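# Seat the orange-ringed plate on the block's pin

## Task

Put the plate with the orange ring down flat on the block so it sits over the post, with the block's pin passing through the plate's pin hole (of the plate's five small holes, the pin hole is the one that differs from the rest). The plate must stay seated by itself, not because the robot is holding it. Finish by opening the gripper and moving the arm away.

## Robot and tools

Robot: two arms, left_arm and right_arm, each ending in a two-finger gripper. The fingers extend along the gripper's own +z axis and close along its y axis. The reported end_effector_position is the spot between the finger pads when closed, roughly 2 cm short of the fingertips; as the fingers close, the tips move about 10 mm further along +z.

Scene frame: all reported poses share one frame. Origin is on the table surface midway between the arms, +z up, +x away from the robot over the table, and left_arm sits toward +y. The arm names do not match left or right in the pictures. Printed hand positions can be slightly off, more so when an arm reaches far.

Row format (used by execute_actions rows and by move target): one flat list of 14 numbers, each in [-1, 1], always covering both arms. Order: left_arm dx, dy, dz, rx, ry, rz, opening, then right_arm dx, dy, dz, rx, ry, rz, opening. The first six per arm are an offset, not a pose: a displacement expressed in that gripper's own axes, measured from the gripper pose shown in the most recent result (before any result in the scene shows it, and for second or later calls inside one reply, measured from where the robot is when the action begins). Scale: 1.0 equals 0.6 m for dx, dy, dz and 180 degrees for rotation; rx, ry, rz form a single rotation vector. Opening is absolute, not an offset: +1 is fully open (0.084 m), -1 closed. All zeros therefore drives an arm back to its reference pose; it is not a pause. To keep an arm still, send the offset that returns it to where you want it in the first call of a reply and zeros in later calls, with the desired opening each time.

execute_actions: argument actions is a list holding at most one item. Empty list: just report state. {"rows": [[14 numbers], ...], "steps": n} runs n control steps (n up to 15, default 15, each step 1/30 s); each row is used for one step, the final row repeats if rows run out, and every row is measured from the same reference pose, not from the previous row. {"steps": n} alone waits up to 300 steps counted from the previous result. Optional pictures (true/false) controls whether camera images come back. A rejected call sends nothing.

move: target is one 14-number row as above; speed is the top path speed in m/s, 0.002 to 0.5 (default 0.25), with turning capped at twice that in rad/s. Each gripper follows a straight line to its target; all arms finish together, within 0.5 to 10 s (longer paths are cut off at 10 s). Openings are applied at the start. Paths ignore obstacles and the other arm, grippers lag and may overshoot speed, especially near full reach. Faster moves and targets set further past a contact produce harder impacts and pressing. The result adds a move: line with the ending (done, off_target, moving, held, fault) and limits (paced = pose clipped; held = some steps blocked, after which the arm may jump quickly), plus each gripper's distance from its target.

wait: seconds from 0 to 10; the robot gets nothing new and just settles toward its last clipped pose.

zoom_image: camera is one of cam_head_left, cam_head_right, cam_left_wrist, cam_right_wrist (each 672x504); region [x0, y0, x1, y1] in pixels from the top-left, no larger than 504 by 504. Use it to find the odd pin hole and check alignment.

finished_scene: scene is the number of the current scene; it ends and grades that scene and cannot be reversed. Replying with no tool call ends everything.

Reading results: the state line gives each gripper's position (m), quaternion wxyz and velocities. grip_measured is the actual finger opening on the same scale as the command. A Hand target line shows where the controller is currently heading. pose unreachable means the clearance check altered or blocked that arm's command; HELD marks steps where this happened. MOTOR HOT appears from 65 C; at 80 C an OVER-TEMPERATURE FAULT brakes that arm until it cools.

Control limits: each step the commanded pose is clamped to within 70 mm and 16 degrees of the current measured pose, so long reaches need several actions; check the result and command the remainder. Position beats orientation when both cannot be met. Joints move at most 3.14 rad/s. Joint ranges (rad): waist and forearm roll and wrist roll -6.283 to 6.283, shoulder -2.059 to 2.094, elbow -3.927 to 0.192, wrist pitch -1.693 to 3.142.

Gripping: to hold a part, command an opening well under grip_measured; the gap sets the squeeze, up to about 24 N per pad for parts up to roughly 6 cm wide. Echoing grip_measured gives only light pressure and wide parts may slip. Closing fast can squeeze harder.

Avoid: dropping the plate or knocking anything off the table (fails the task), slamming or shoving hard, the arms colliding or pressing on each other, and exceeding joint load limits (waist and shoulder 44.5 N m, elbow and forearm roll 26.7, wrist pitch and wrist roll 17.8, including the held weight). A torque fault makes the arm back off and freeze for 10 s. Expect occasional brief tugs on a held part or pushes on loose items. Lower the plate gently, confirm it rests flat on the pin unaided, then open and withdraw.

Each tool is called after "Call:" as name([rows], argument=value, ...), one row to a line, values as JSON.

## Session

Call:
execute_actions(actions=[])

Scene clock: 0.00 s of 5100.00 s.
left_arm: end_effector_position=(+0.4260, +0.4632, +0.1661) grip_measured=+1.00 end_effector_quat_wxyz=(+0.054, +0.994, +0.096, -0.021) end_effector_velocity=(+0.001, -0.000, +0.001) end_effector_angular_velocity=(-0.000, -0.003, -0.001) | right_arm: end_effector_position=(+0.4033, -0.5374, +0.2693) grip_measured=+1.00 end_effector_quat_wxyz=(-0.057, +0.937, +0.333, -0.091) end_effector_velocity=(-0.000, -0.000, -0.000) end_effector_angular_velocity=(-0.000, +0.001, +0.000)
Joint positions: left_arm=[ 0.377 -0.031 -0.931 -0.118  1.022  0.116  0.084] | right_arm=[-0.214 -0.136 -1.142 -0.011  1.493 -0.948  0.084]
Joint velocities: left_arm=[-0.001 -0.002 -0.001 -0.001 -0.     0.001  0.   ] | right_arm=[ 0.     0.     0.    -0.001  0.001  0.     0.   ]
Hand target (left_arm): +0.426, +0.463, +0.166; +0.054, +0.994, +0.096, -0.021
Hand target (right_arm): +0.403, -0.537, +0.269; -0.057, +0.937, +0.333, -0.091

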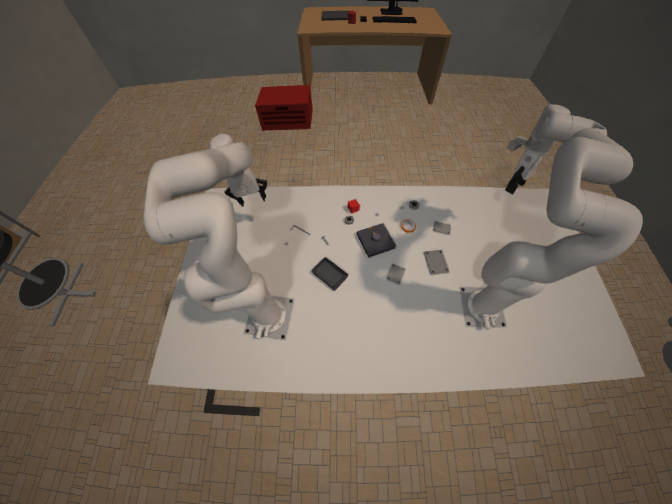

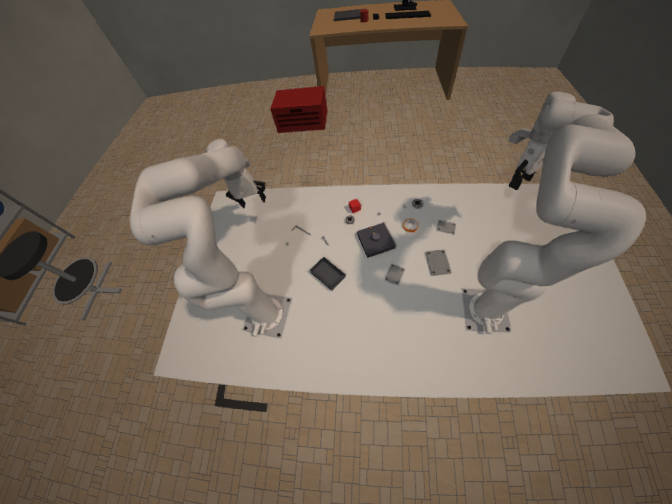

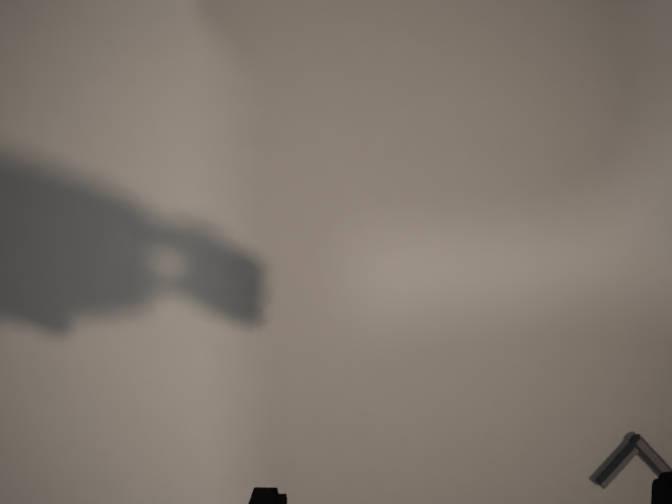

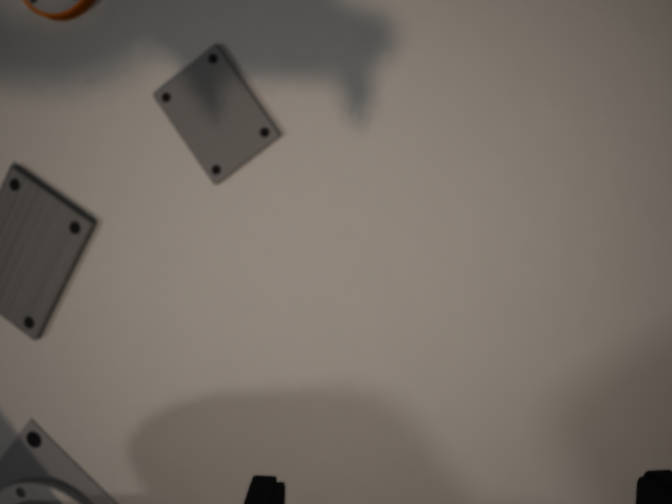

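Call:
move(target=[-0.413,0.92,-0.024,0.033,0.017,0.06,1,0,0,0,0,0,0,1], speed=0.3)

Scene clock: 14.77 s of 5100.00 s.
left_arm: end_effector_position=(+0.2921, -0.1200, +0.2500) grip_measured=+1.00 end_effector_quat_wxyz=(+0.001, +1.000, +0.003, +0.006) end_effector_velocity=(-0.001, -0.003, -0.001) end_effector_angular_velocity=(+0.006, +0.000, -0.005) | right_arm: end_effector_position=(+0.4033, -0.5374, +0.2693) grip_measured=+1.00 end_effector_quat_wxyz=(-0.057, +0.937, +0.333, -0.091) end_effector_velocity=(-0.000, +0.000, +0.000) end_effector_angular_velocity=(+0.001, +0.001, -0.001)
Joint positions: left_arm=[-0.915  0.352 -1.657  0.009  1.298 -1.056  0.084] | right_arm=[-0.214 -0.136 -1.142 -0.011  1.493 -0.948  0.084]
Joint velocities: left_arm=[-0.006  0.012 -0.016  0.003  0.01  -0.001 -0.   ] | right_arm=[-0.    -0.    -0.001  0.001  0.002  0.     0.   ]
Hand target (left_arm): +0.292, -0.120, +0.250; +0.001, +1.000, +0.002, +0.006
Hand target (right_arm): +0.403, -0.537, +0.269; -0.057, +0.937, +0.333, -0.091
Off the commanded pose (left_arm): 0.002 m, 0 deg.
Off the commanded pose (right_arm): 0.000 m, 0 deg.
After step 90, 9.13 s passed at rest.
move: done

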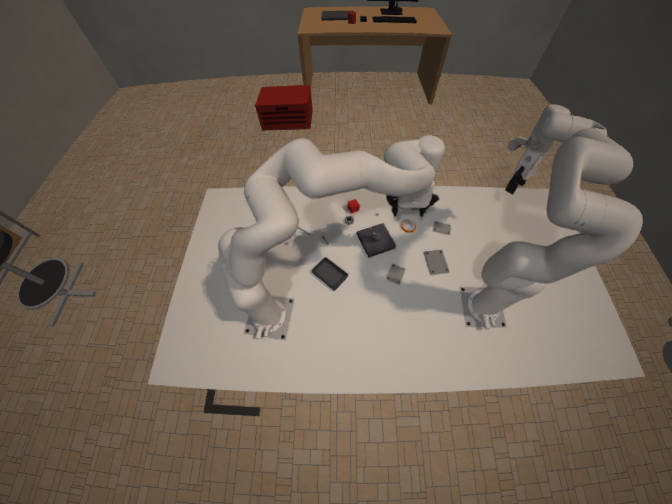

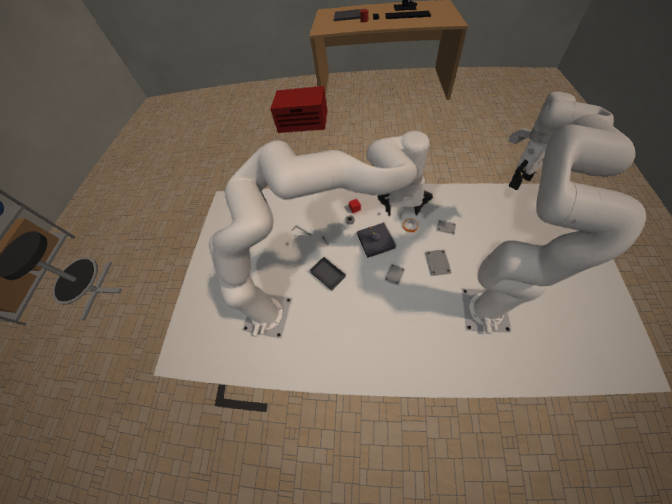

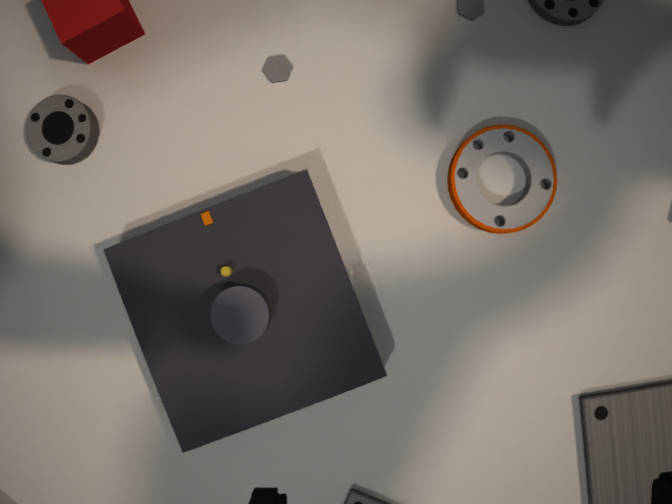

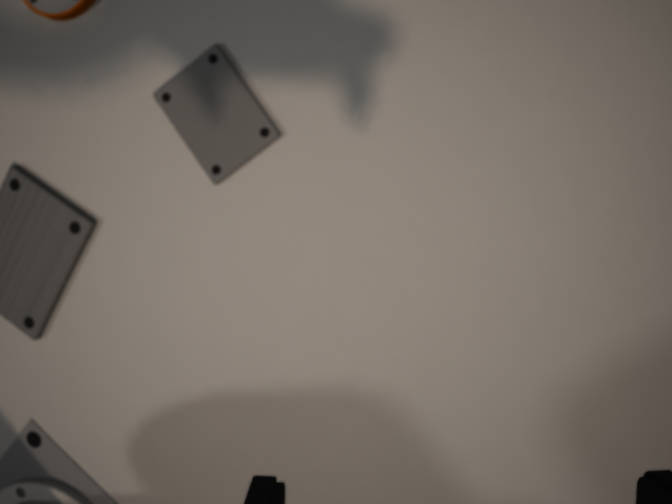

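Call:
move(target=[0.178,0.118,0.25,0,0,-0.2056,1,0,0,0,0,0,0,1], speed=0.2)

Scene clock: 25.93 s of 5100.00 s.
left_arm: end_effector_position=(+0.4014, -0.1906, +0.1023) grip_measured=+1.00 end_effector_quat_wxyz=(+0.004, +0.948, +0.320, +0.005) end_effector_velocity=(+0.000, +0.001, -0.005) end_effector_angular_velocity=(+0.014, +0.007, +0.005) | right_arm: end_effector_position=(+0.4033, -0.5374, +0.2693) grip_measured=+1.00 end_effector_quat_wxyz=(-0.057, +0.937, +0.333, -0.091) end_effector_velocity=(-0.000, -0.000, -0.000) end_effector_angular_velocity=(-0.001, +0.001, +0.001)
Joint positions: left_arm=[-0.829  0.986 -2.259  0.008  1.263 -1.615  0.084] | right_arm=[-0.214 -0.136 -1.142 -0.011  1.493 -0.948  0.084]
Joint velocities: left_arm=[ 0.001  0.024 -0.032  0.002  0.023 -0.005 -0.   ] | right_arm=[ 0.    -0.     0.    -0.002 -0.     0.     0.   ]
Hand target (left_arm): +0.401, -0.191, +0.102; +0.003, +0.947, +0.320, +0.005
Hand target (right_arm): +0.403, -0.537, +0.269; -0.057, +0.937, +0.333, -0.091
Off the commanded pose (left_arm): 0.001 m, 0 deg.
Off the commanded pose (right_arm): 0.000 m, 0 deg.
After step 90, 6.07 s passed at rest.
move: done

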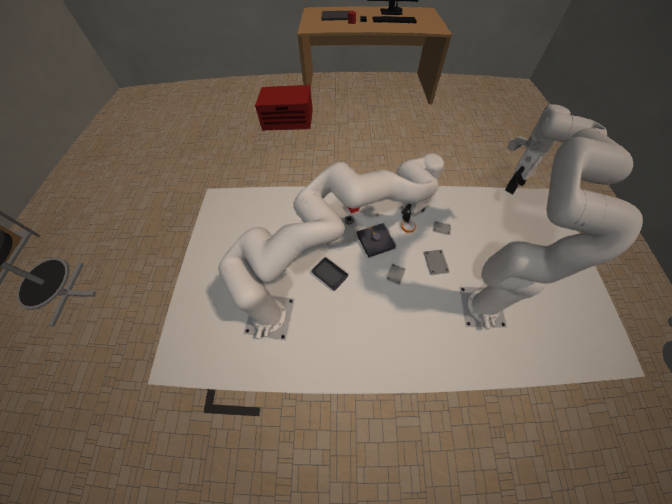

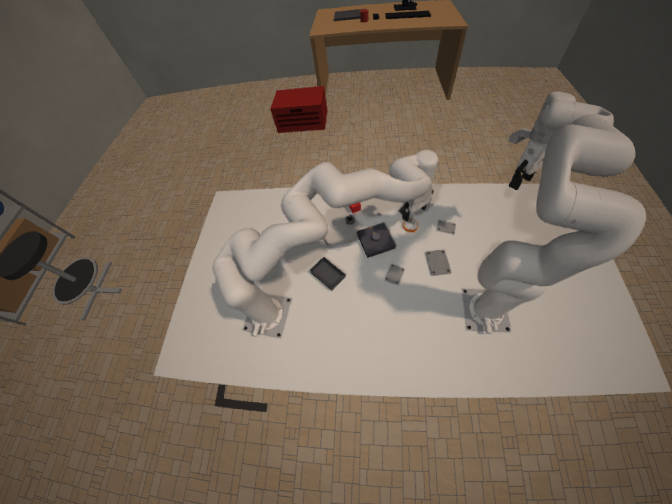

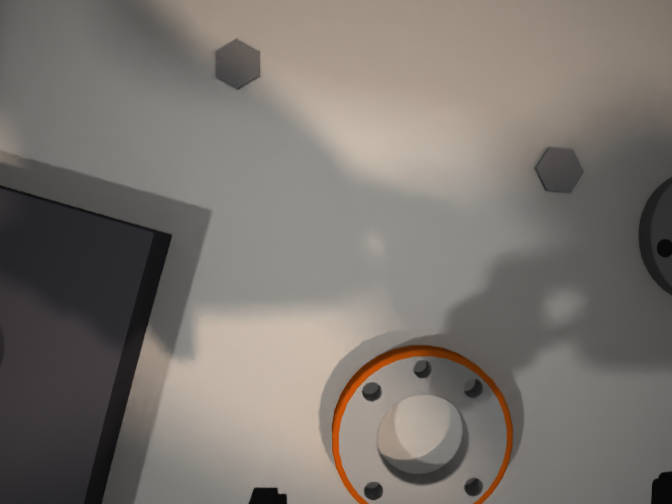

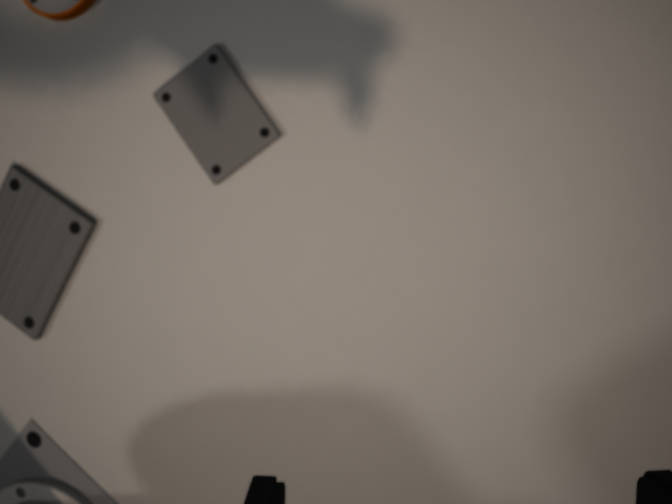

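Call:
move(target=[-0.007,-0.003,0.12,0,0,0,1,0,0,0,0,0,0,1], speed=0.1)

Scene clock: 30.63 s of 5100.00 s.
left_arm: end_effector_position=(+0.3982, -0.1924, +0.0314) grip_measured=+1.00 end_effector_quat_wxyz=(+0.005, +0.948, +0.320, +0.006) end_effector_velocity=(+0.001, -0.001, -0.000) end_effector_angular_velocity=(-0.002, -0.004, -0.001) | right_arm: end_effector_position=(+0.4033, -0.5374, +0.2693) grip_measured=+1.00 end_effector_quat_wxyz=(-0.057, +0.937, +0.333, -0.091) end_effector_velocity=(-0.000, -0.000, -0.000) end_effector_angular_velocity=(+0.001, -0.000, -0.001)
Joint positions: left_arm=[-0.834  1.056 -2.178  0.009  1.11  -1.622  0.084] | right_arm=[-0.214 -0.136 -1.142 -0.011  1.493 -0.948  0.084]
Joint velocities: left_arm=[-0.     0.001 -0.001  0.003 -0.004 -0.001  0.   ] | right_arm=[-0.001 -0.     0.     0.001 -0.    -0.    -0.   ]
Hand target (left_arm): +0.398, -0.192, +0.030; +0.004, +0.948, +0.320, +0.005
Hand target (right_arm): +0.403, -0.537, +0.269; -0.057, +0.937, +0.333, -0.091
Off the commanded pose (left_arm): 0.001 m, 0 deg.
Off the commanded pose (right_arm): 0.000 m, 0 deg.
After step 90, 0.63 s passed at rest.
move: done

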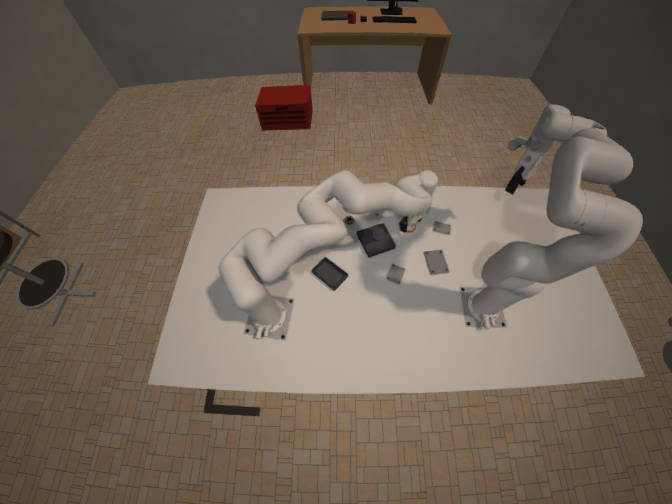

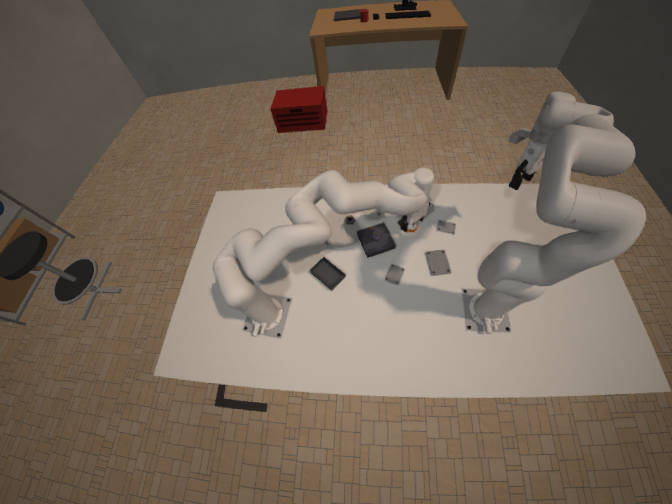

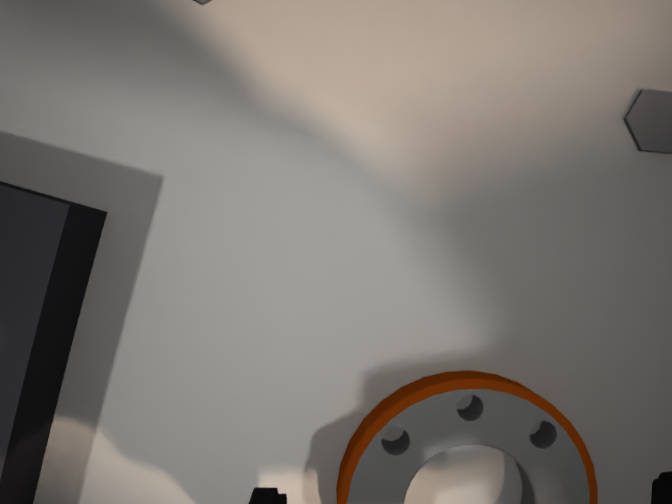

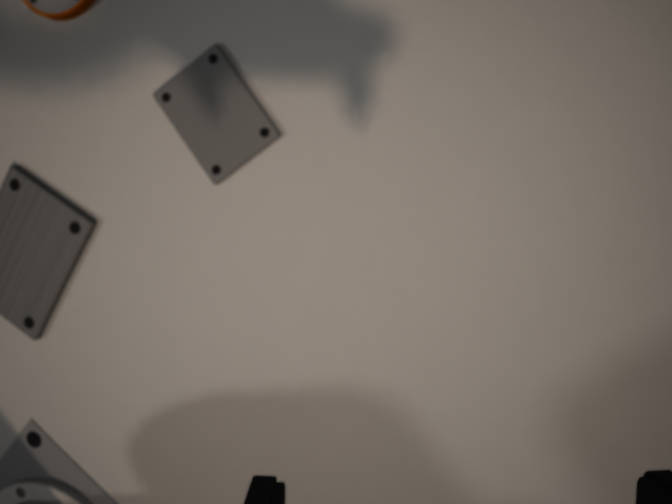

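Call:
move(target=[0,0,0.0175,0,0,0,1,0,0,0,0,0,0,1], speed=0.03)

Call:
move(target=[0,0,0,0,0,0,-1,0,0,0,0,0,0,1], speed=0.03)

Scene clock: 34.33 s of 5100.00 s.
left_arm: end_effector_position=(+0.3984, -0.1925, +0.0210) grip_measured=+1.00 end_effector_quat_wxyz=(+0.005, +0.948, +0.320, +0.006) end_effector_velocity=(+0.001, -0.002, +0.002) end_effector_angular_velocity=(-0.006, -0.004, -0.001) | right_arm: end_effector_position=(+0.4033, -0.5374, +0.2693) grip_measured=+1.00 end_effector_quat_wxyz=(-0.057, +0.937, +0.333, -0.091) end_effector_velocity=(-0.000, +0.000, -0.000) end_effector_angular_velocity=(-0.000, +0.001, +0.001)
Joint positions: left_arm=[-0.834  1.073 -2.178  0.009  1.093 -1.622  0.084] | right_arm=[-0.214 -0.136 -1.142 -0.011  1.493 -0.948  0.084]
Joint velocities: left_arm=[-0.001 -0.    -0.003 -0.    -0.003  0.     0.   ] | right_arm=[ 0.001 -0.     0.    -0.001  0.001  0.    -0.   ]
Hand target (left_arm): +0.398, -0.192, +0.021; +0.005, +0.948, +0.320, +0.006
Hand target (right_arm): +0.403, -0.537, +0.269; -0.057, +0.937, +0.333, -0.091
Off the commanded pose (left_arm): 0.000 m, 0 deg.
Off the commanded pose (right_arm): 0.000 m, 0 deg.
move: done

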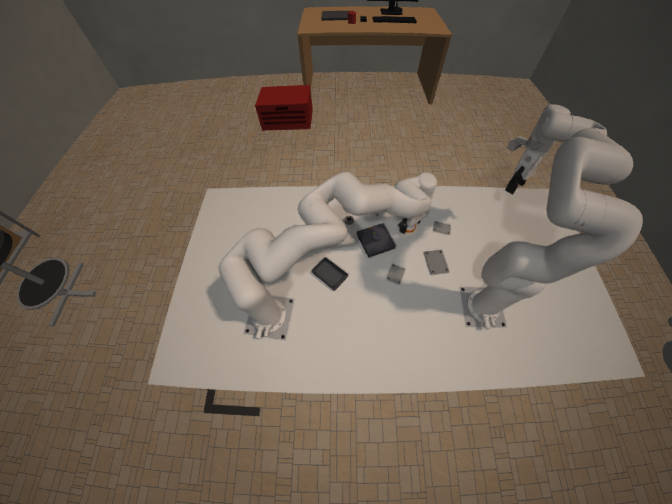

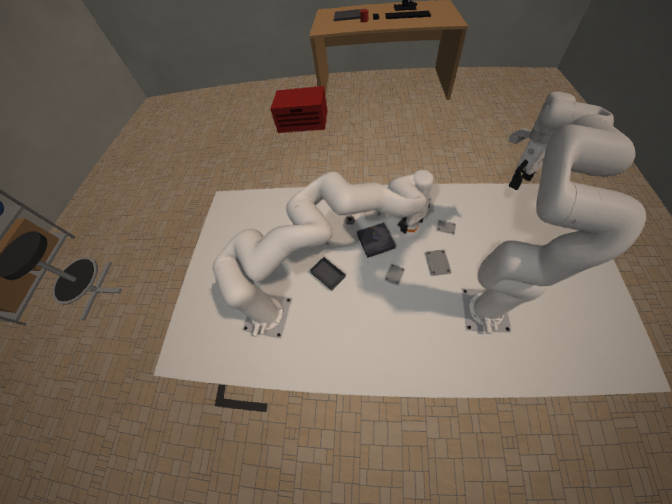

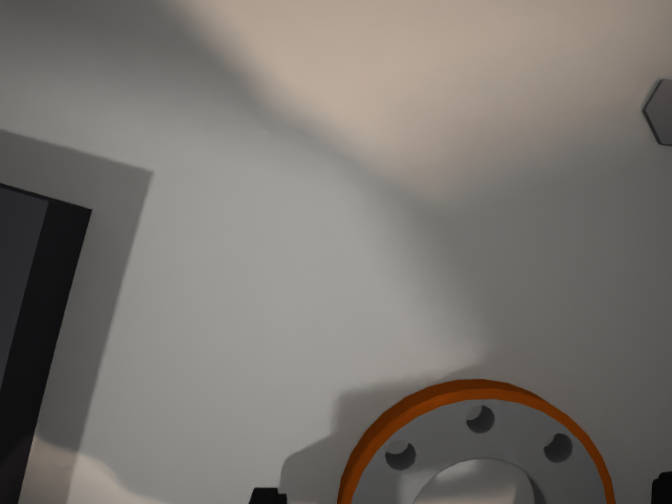

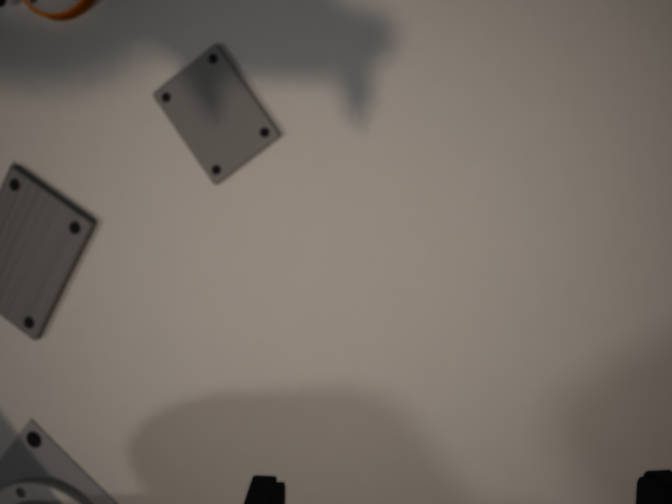

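Scene clock: 34.83 s of 5100.00 s.
left_arm: end_effector_position=(+0.3984, -0.1926, +0.0212) grip_measured=+0.45 end_effector_quat_wxyz=(+0.005, +0.948, +0.320, +0.006) end_effector_velocity=(-0.000, -0.001, +0.001) end_effector_angular_velocity=(-0.001, +0.000, +0.000) | right_arm: end_effector_position=(+0.4033, -0.5374, +0.2693) grip_measured=+1.00 end_effector_quat_wxyz=(-0.057, +0.937, +0.333, -0.091) end_effector_velocity=(-0.000, -0.000, -0.000) end_effector_angular_velocity=(-0.000, +0.001, -0.001)
Joint positions: left_arm=[-0.834  1.072 -2.178  0.009  1.093 -1.622  0.063] | right_arm=[-0.214 -0.136 -1.142 -0.011  1.493 -0.948  0.084]
Joint velocities: left_arm=[-0.001 -0.001  0.    -0.001 -0.    -0.001  0.   ] | right_arm=[-0.001  0.     0.    -0.     0.    -0.    -0.   ]
Hand target (left_arm): +0.398, -0.192, +0.021; +0.005, +0.948, +0.320, +0.006
Hand target (right_arm): +0.403, -0.537, +0.269; -0.057, +0.937, +0.333, -0.091
Off the commanded pose (left_arm): 0.000 m, 0 deg.
Off the commanded pose (right_arm): 0.000 m, 0 deg.
move: done

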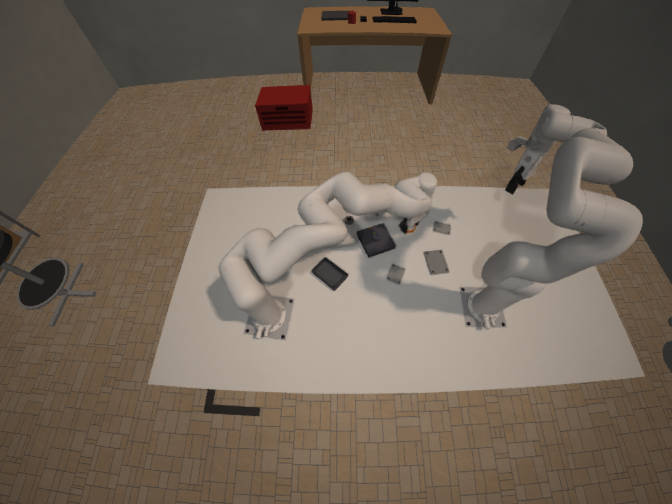

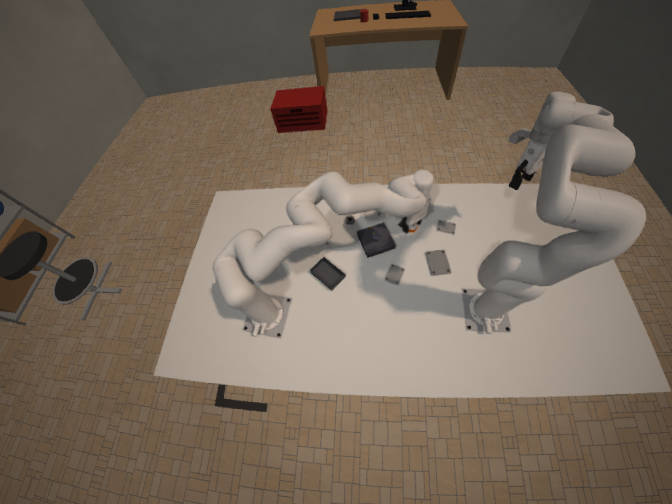

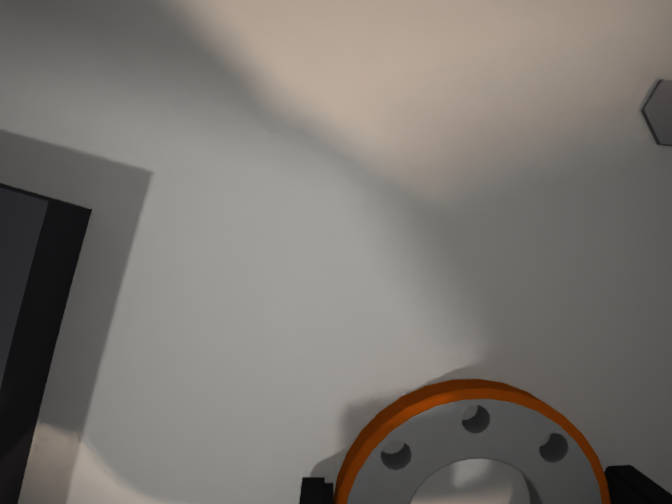

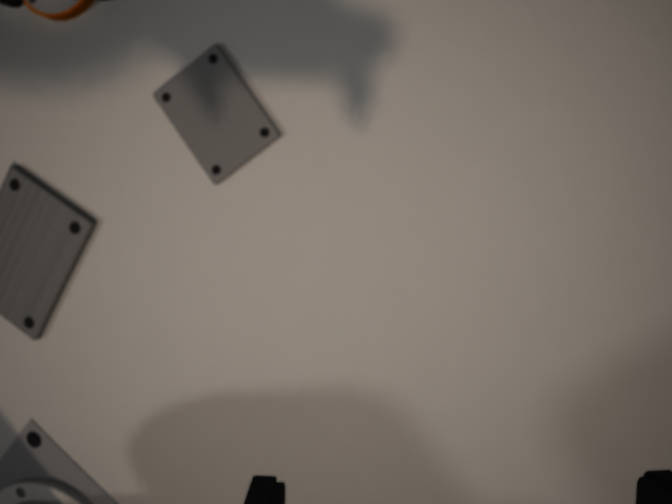

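Call:
move(target=[0,0,-0.1,0,0,0.099,-1,0,0,0,0,0,0,1], speed=0.1)

Scene clock: 43.90 s of 5100.00 s.
left_arm: end_effector_position=(+0.3975, -0.1921, +0.0808) grip_measured=+0.45 end_effector_quat_wxyz=(+0.004, +0.986, +0.169, +0.006) end_effector_velocity=(-0.001, +0.001, -0.001) end_effector_angular_velocity=(+0.005, +0.003, -0.010) | right_arm: end_effector_position=(+0.4033, -0.5374, +0.2693) grip_measured=+1.00 end_effector_quat_wxyz=(-0.057, +0.937, +0.333, -0.091) end_effector_velocity=(-0.000, +0.000, -0.000) end_effector_angular_velocity=(+0.002, +0.000, -0.001)
Joint positions: left_arm=[-0.835  0.992 -2.208  0.009  1.204 -1.312  0.063] | right_arm=[-0.214 -0.136 -1.142 -0.011  1.493 -0.948  0.084]
Joint velocities: left_arm=[ 0.     0.     0.     0.     0.005  0.01  -0.   ] | right_arm=[-0.     0.     0.     0.002  0.     0.    -0.   ]
Hand target (left_arm): +0.398, -0.192, +0.081; +0.004, +0.986, +0.169, +0.006
Hand target (right_arm): +0.403, -0.537, +0.269; -0.057, +0.937, +0.333, -0.091
Off the commanded pose (left_arm): 0.000 m, 0 deg.
Off the commanded pose (right_arm): 0.000 m, 0 deg.
After step 90, 4.20 s passed at rest.
move: done

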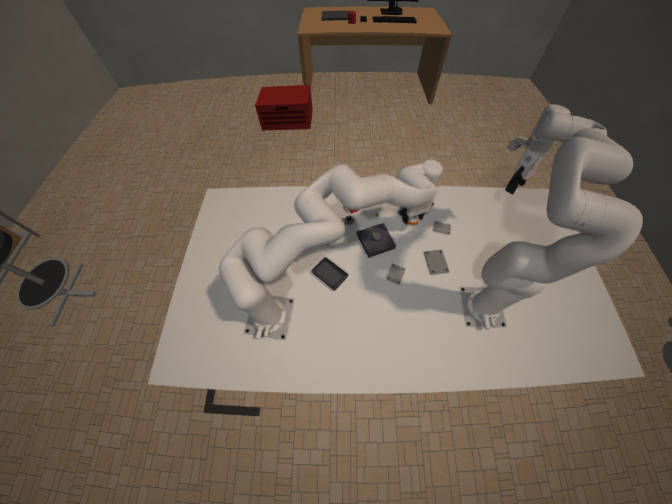

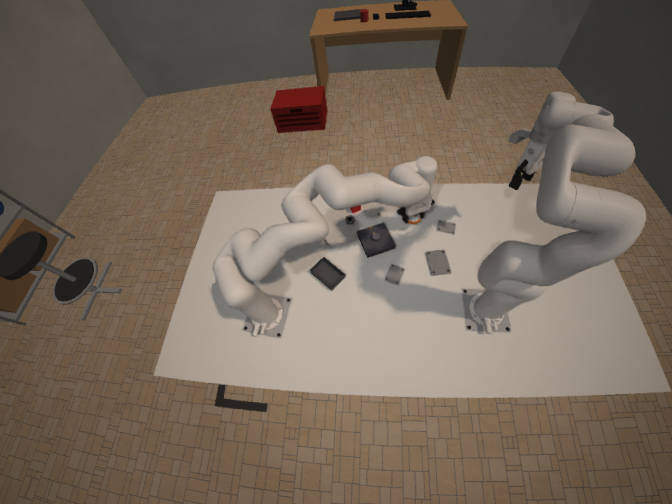

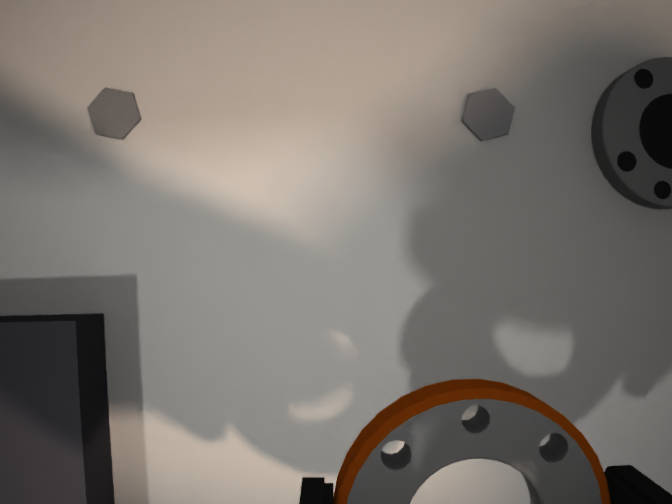

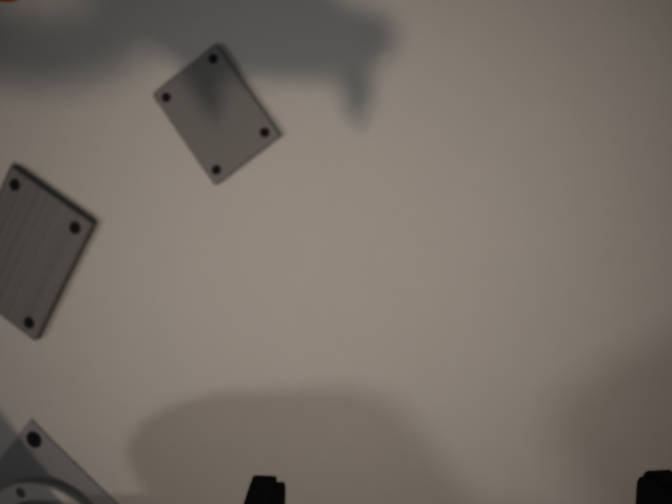

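Call:
move(target=[-0.13,-0.286,0,0,0,0,-1,0,0,0,0,0,0,1], speed=0.15)

Call:
move(target=[0,0,0.04,0,0,0,-1,0,0,0,0,0,0,1], speed=0.05)

Scene clock: 48.17 s of 5100.00 s.
left_arm: end_effector_position=(+0.2664, -0.0567, +0.0780) grip_measured=+0.45 end_effector_quat_wxyz=(+0.004, +0.985, +0.170, +0.006) end_effector_velocity=(-0.001, +0.003, -0.001) end_effector_angular_velocity=(+0.003, +0.000, +0.001) | right_arm: end_effector_position=(+0.4033, -0.5374, +0.2693) grip_measured=+1.00 end_effector_quat_wxyz=(-0.057, +0.937, +0.333, -0.091) end_effector_velocity=(-0.000, -0.001, -0.000) end_effector_angular_velocity=(-0.001, -0.000, -0.002)
Joint positions: left_arm=[-0.895  0.309 -1.075  0.013  0.754 -1.379  0.063] | right_arm=[-0.214 -0.136 -1.142 -0.011  1.493 -0.948  0.084]
Joint velocities: left_arm=[ 0.    -0.006  0.012  0.002 -0.003 -0.002 -0.   ] | right_arm=[-0.002  0.     0.    -0.001 -0.001  0.001  0.   ]
Hand target (left_arm): +0.266, -0.057, +0.078; +0.004, +0.986, +0.170, +0.006
Hand target (right_arm): +0.403, -0.537, +0.269; -0.057, +0.937, +0.333, -0.091
Off the commanded pose (left_arm): 0.001 m, 0 deg.
Off the commanded pose (right_arm): 0.000 m, 0 deg.
move: done

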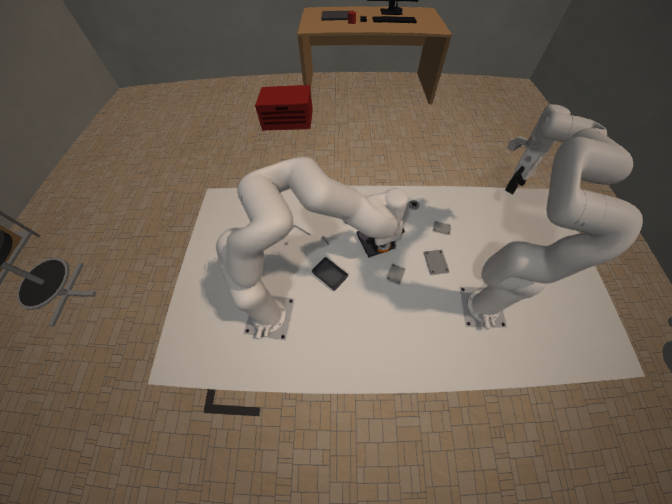

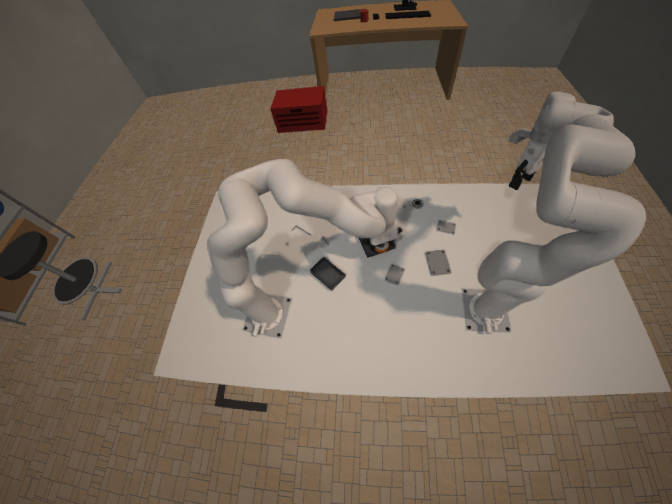

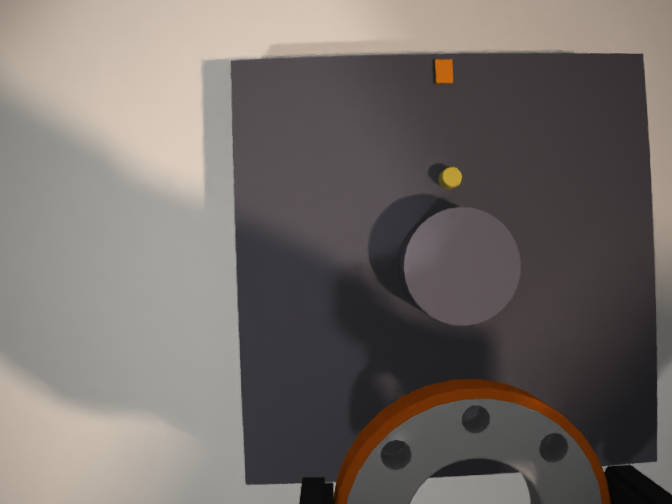

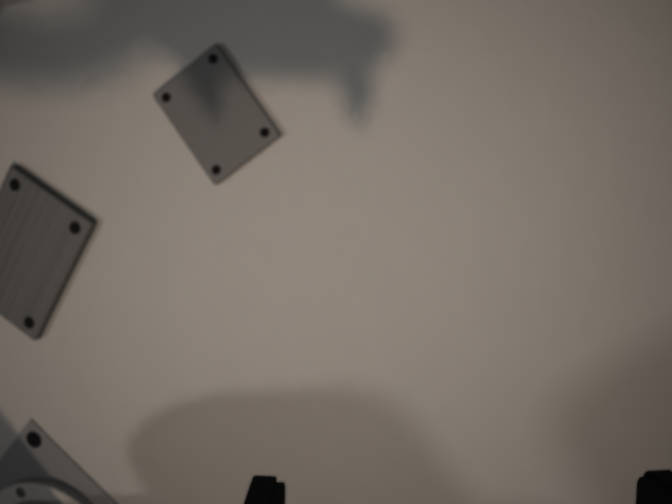

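Scene clock: 48.97 s of 5100.00 s.
left_arm: end_effector_position=(+0.2669, -0.0570, +0.0544) grip_measured=+0.45 end_effector_quat_wxyz=(+0.004, +0.985, +0.170, +0.006) end_effector_velocity=(+0.000, +0.000, -0.001) end_effector_angular_velocity=(-0.001, +0.001, +0.003) | right_arm: end_effector_position=(+0.4033, -0.5374, +0.2693) grip_measured=+1.00 end_effector_quat_wxyz=(-0.057, +0.937, +0.333, -0.091) end_effector_velocity=(+0.000, +0.000, +0.000) end_effector_angular_velocity=(-0.001, -0.000, +0.002)
Joint positions: left_arm=[-0.895  0.357 -1.065  0.014  0.696 -1.38   0.063] | right_arm=[-0.214 -0.136 -1.142 -0.011  1.493 -0.948  0.084]
Joint velocities: left_arm=[ 0.001  0.003  0.001 -0.001 -0.004 -0.001 -0.   ] | right_arm=[ 0.002 -0.    -0.    -0.001 -0.     0.    -0.   ]
Hand target (left_arm): +0.267, -0.057, +0.054; +0.004, +0.985, +0.170, +0.006
Hand target (right_arm): +0.403, -0.537, +0.269; -0.057, +0.937, +0.333, -0.091
Off the commanded pose (left_arm): 0.000 m, 0 deg.
Off the commanded pose (right_arm): 0.000 m, 0 deg.
move: done

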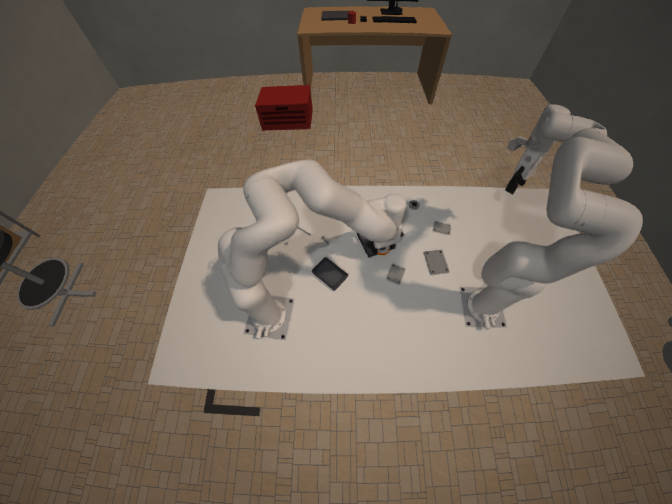

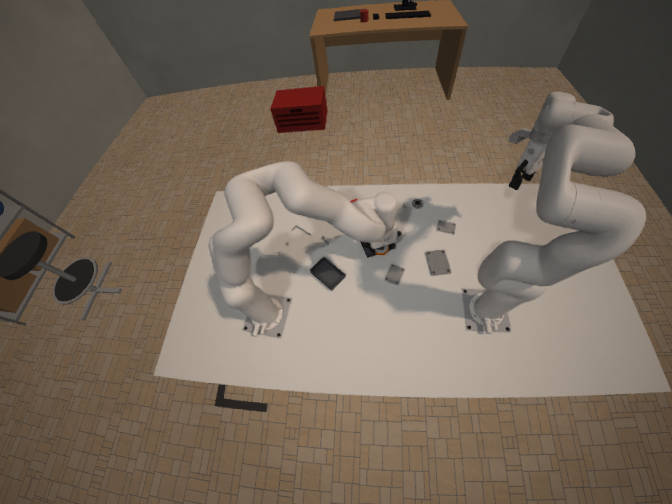

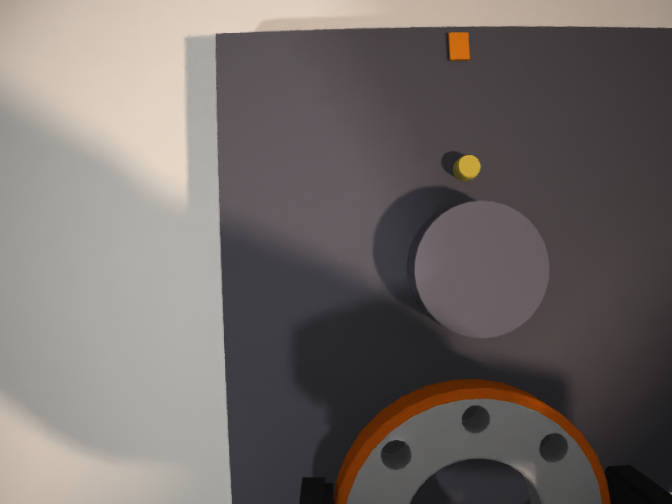

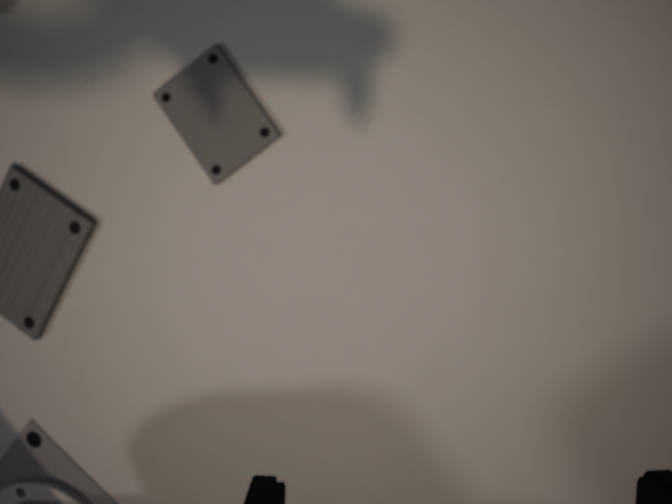

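Call:
zoom_image(camera="cam_left_wrist", region=[380, 130, 580, 370])

Call:
zoom_image(camera="cam_left_wrist", region=[360, 380, 600, 504])

Region (380, 130, 580, 370) of cam_left_wrist's 672x504 image, scaled by 2.100, with more detail than that image has.

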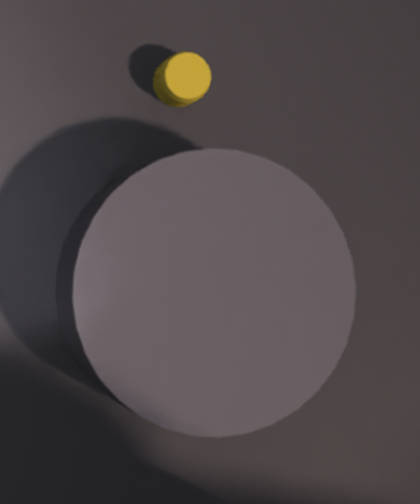

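Region (360, 380, 600, 504) of cam_left_wrist's 672x504 image, scaled by 2.100, with more detail than that image has; it fills the top 260 rows of this view, and the rest is white.

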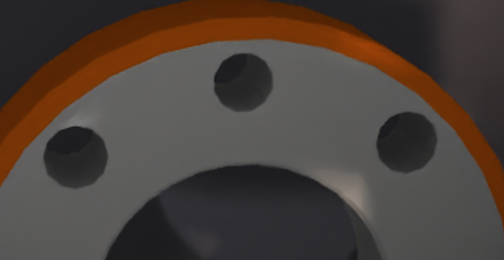

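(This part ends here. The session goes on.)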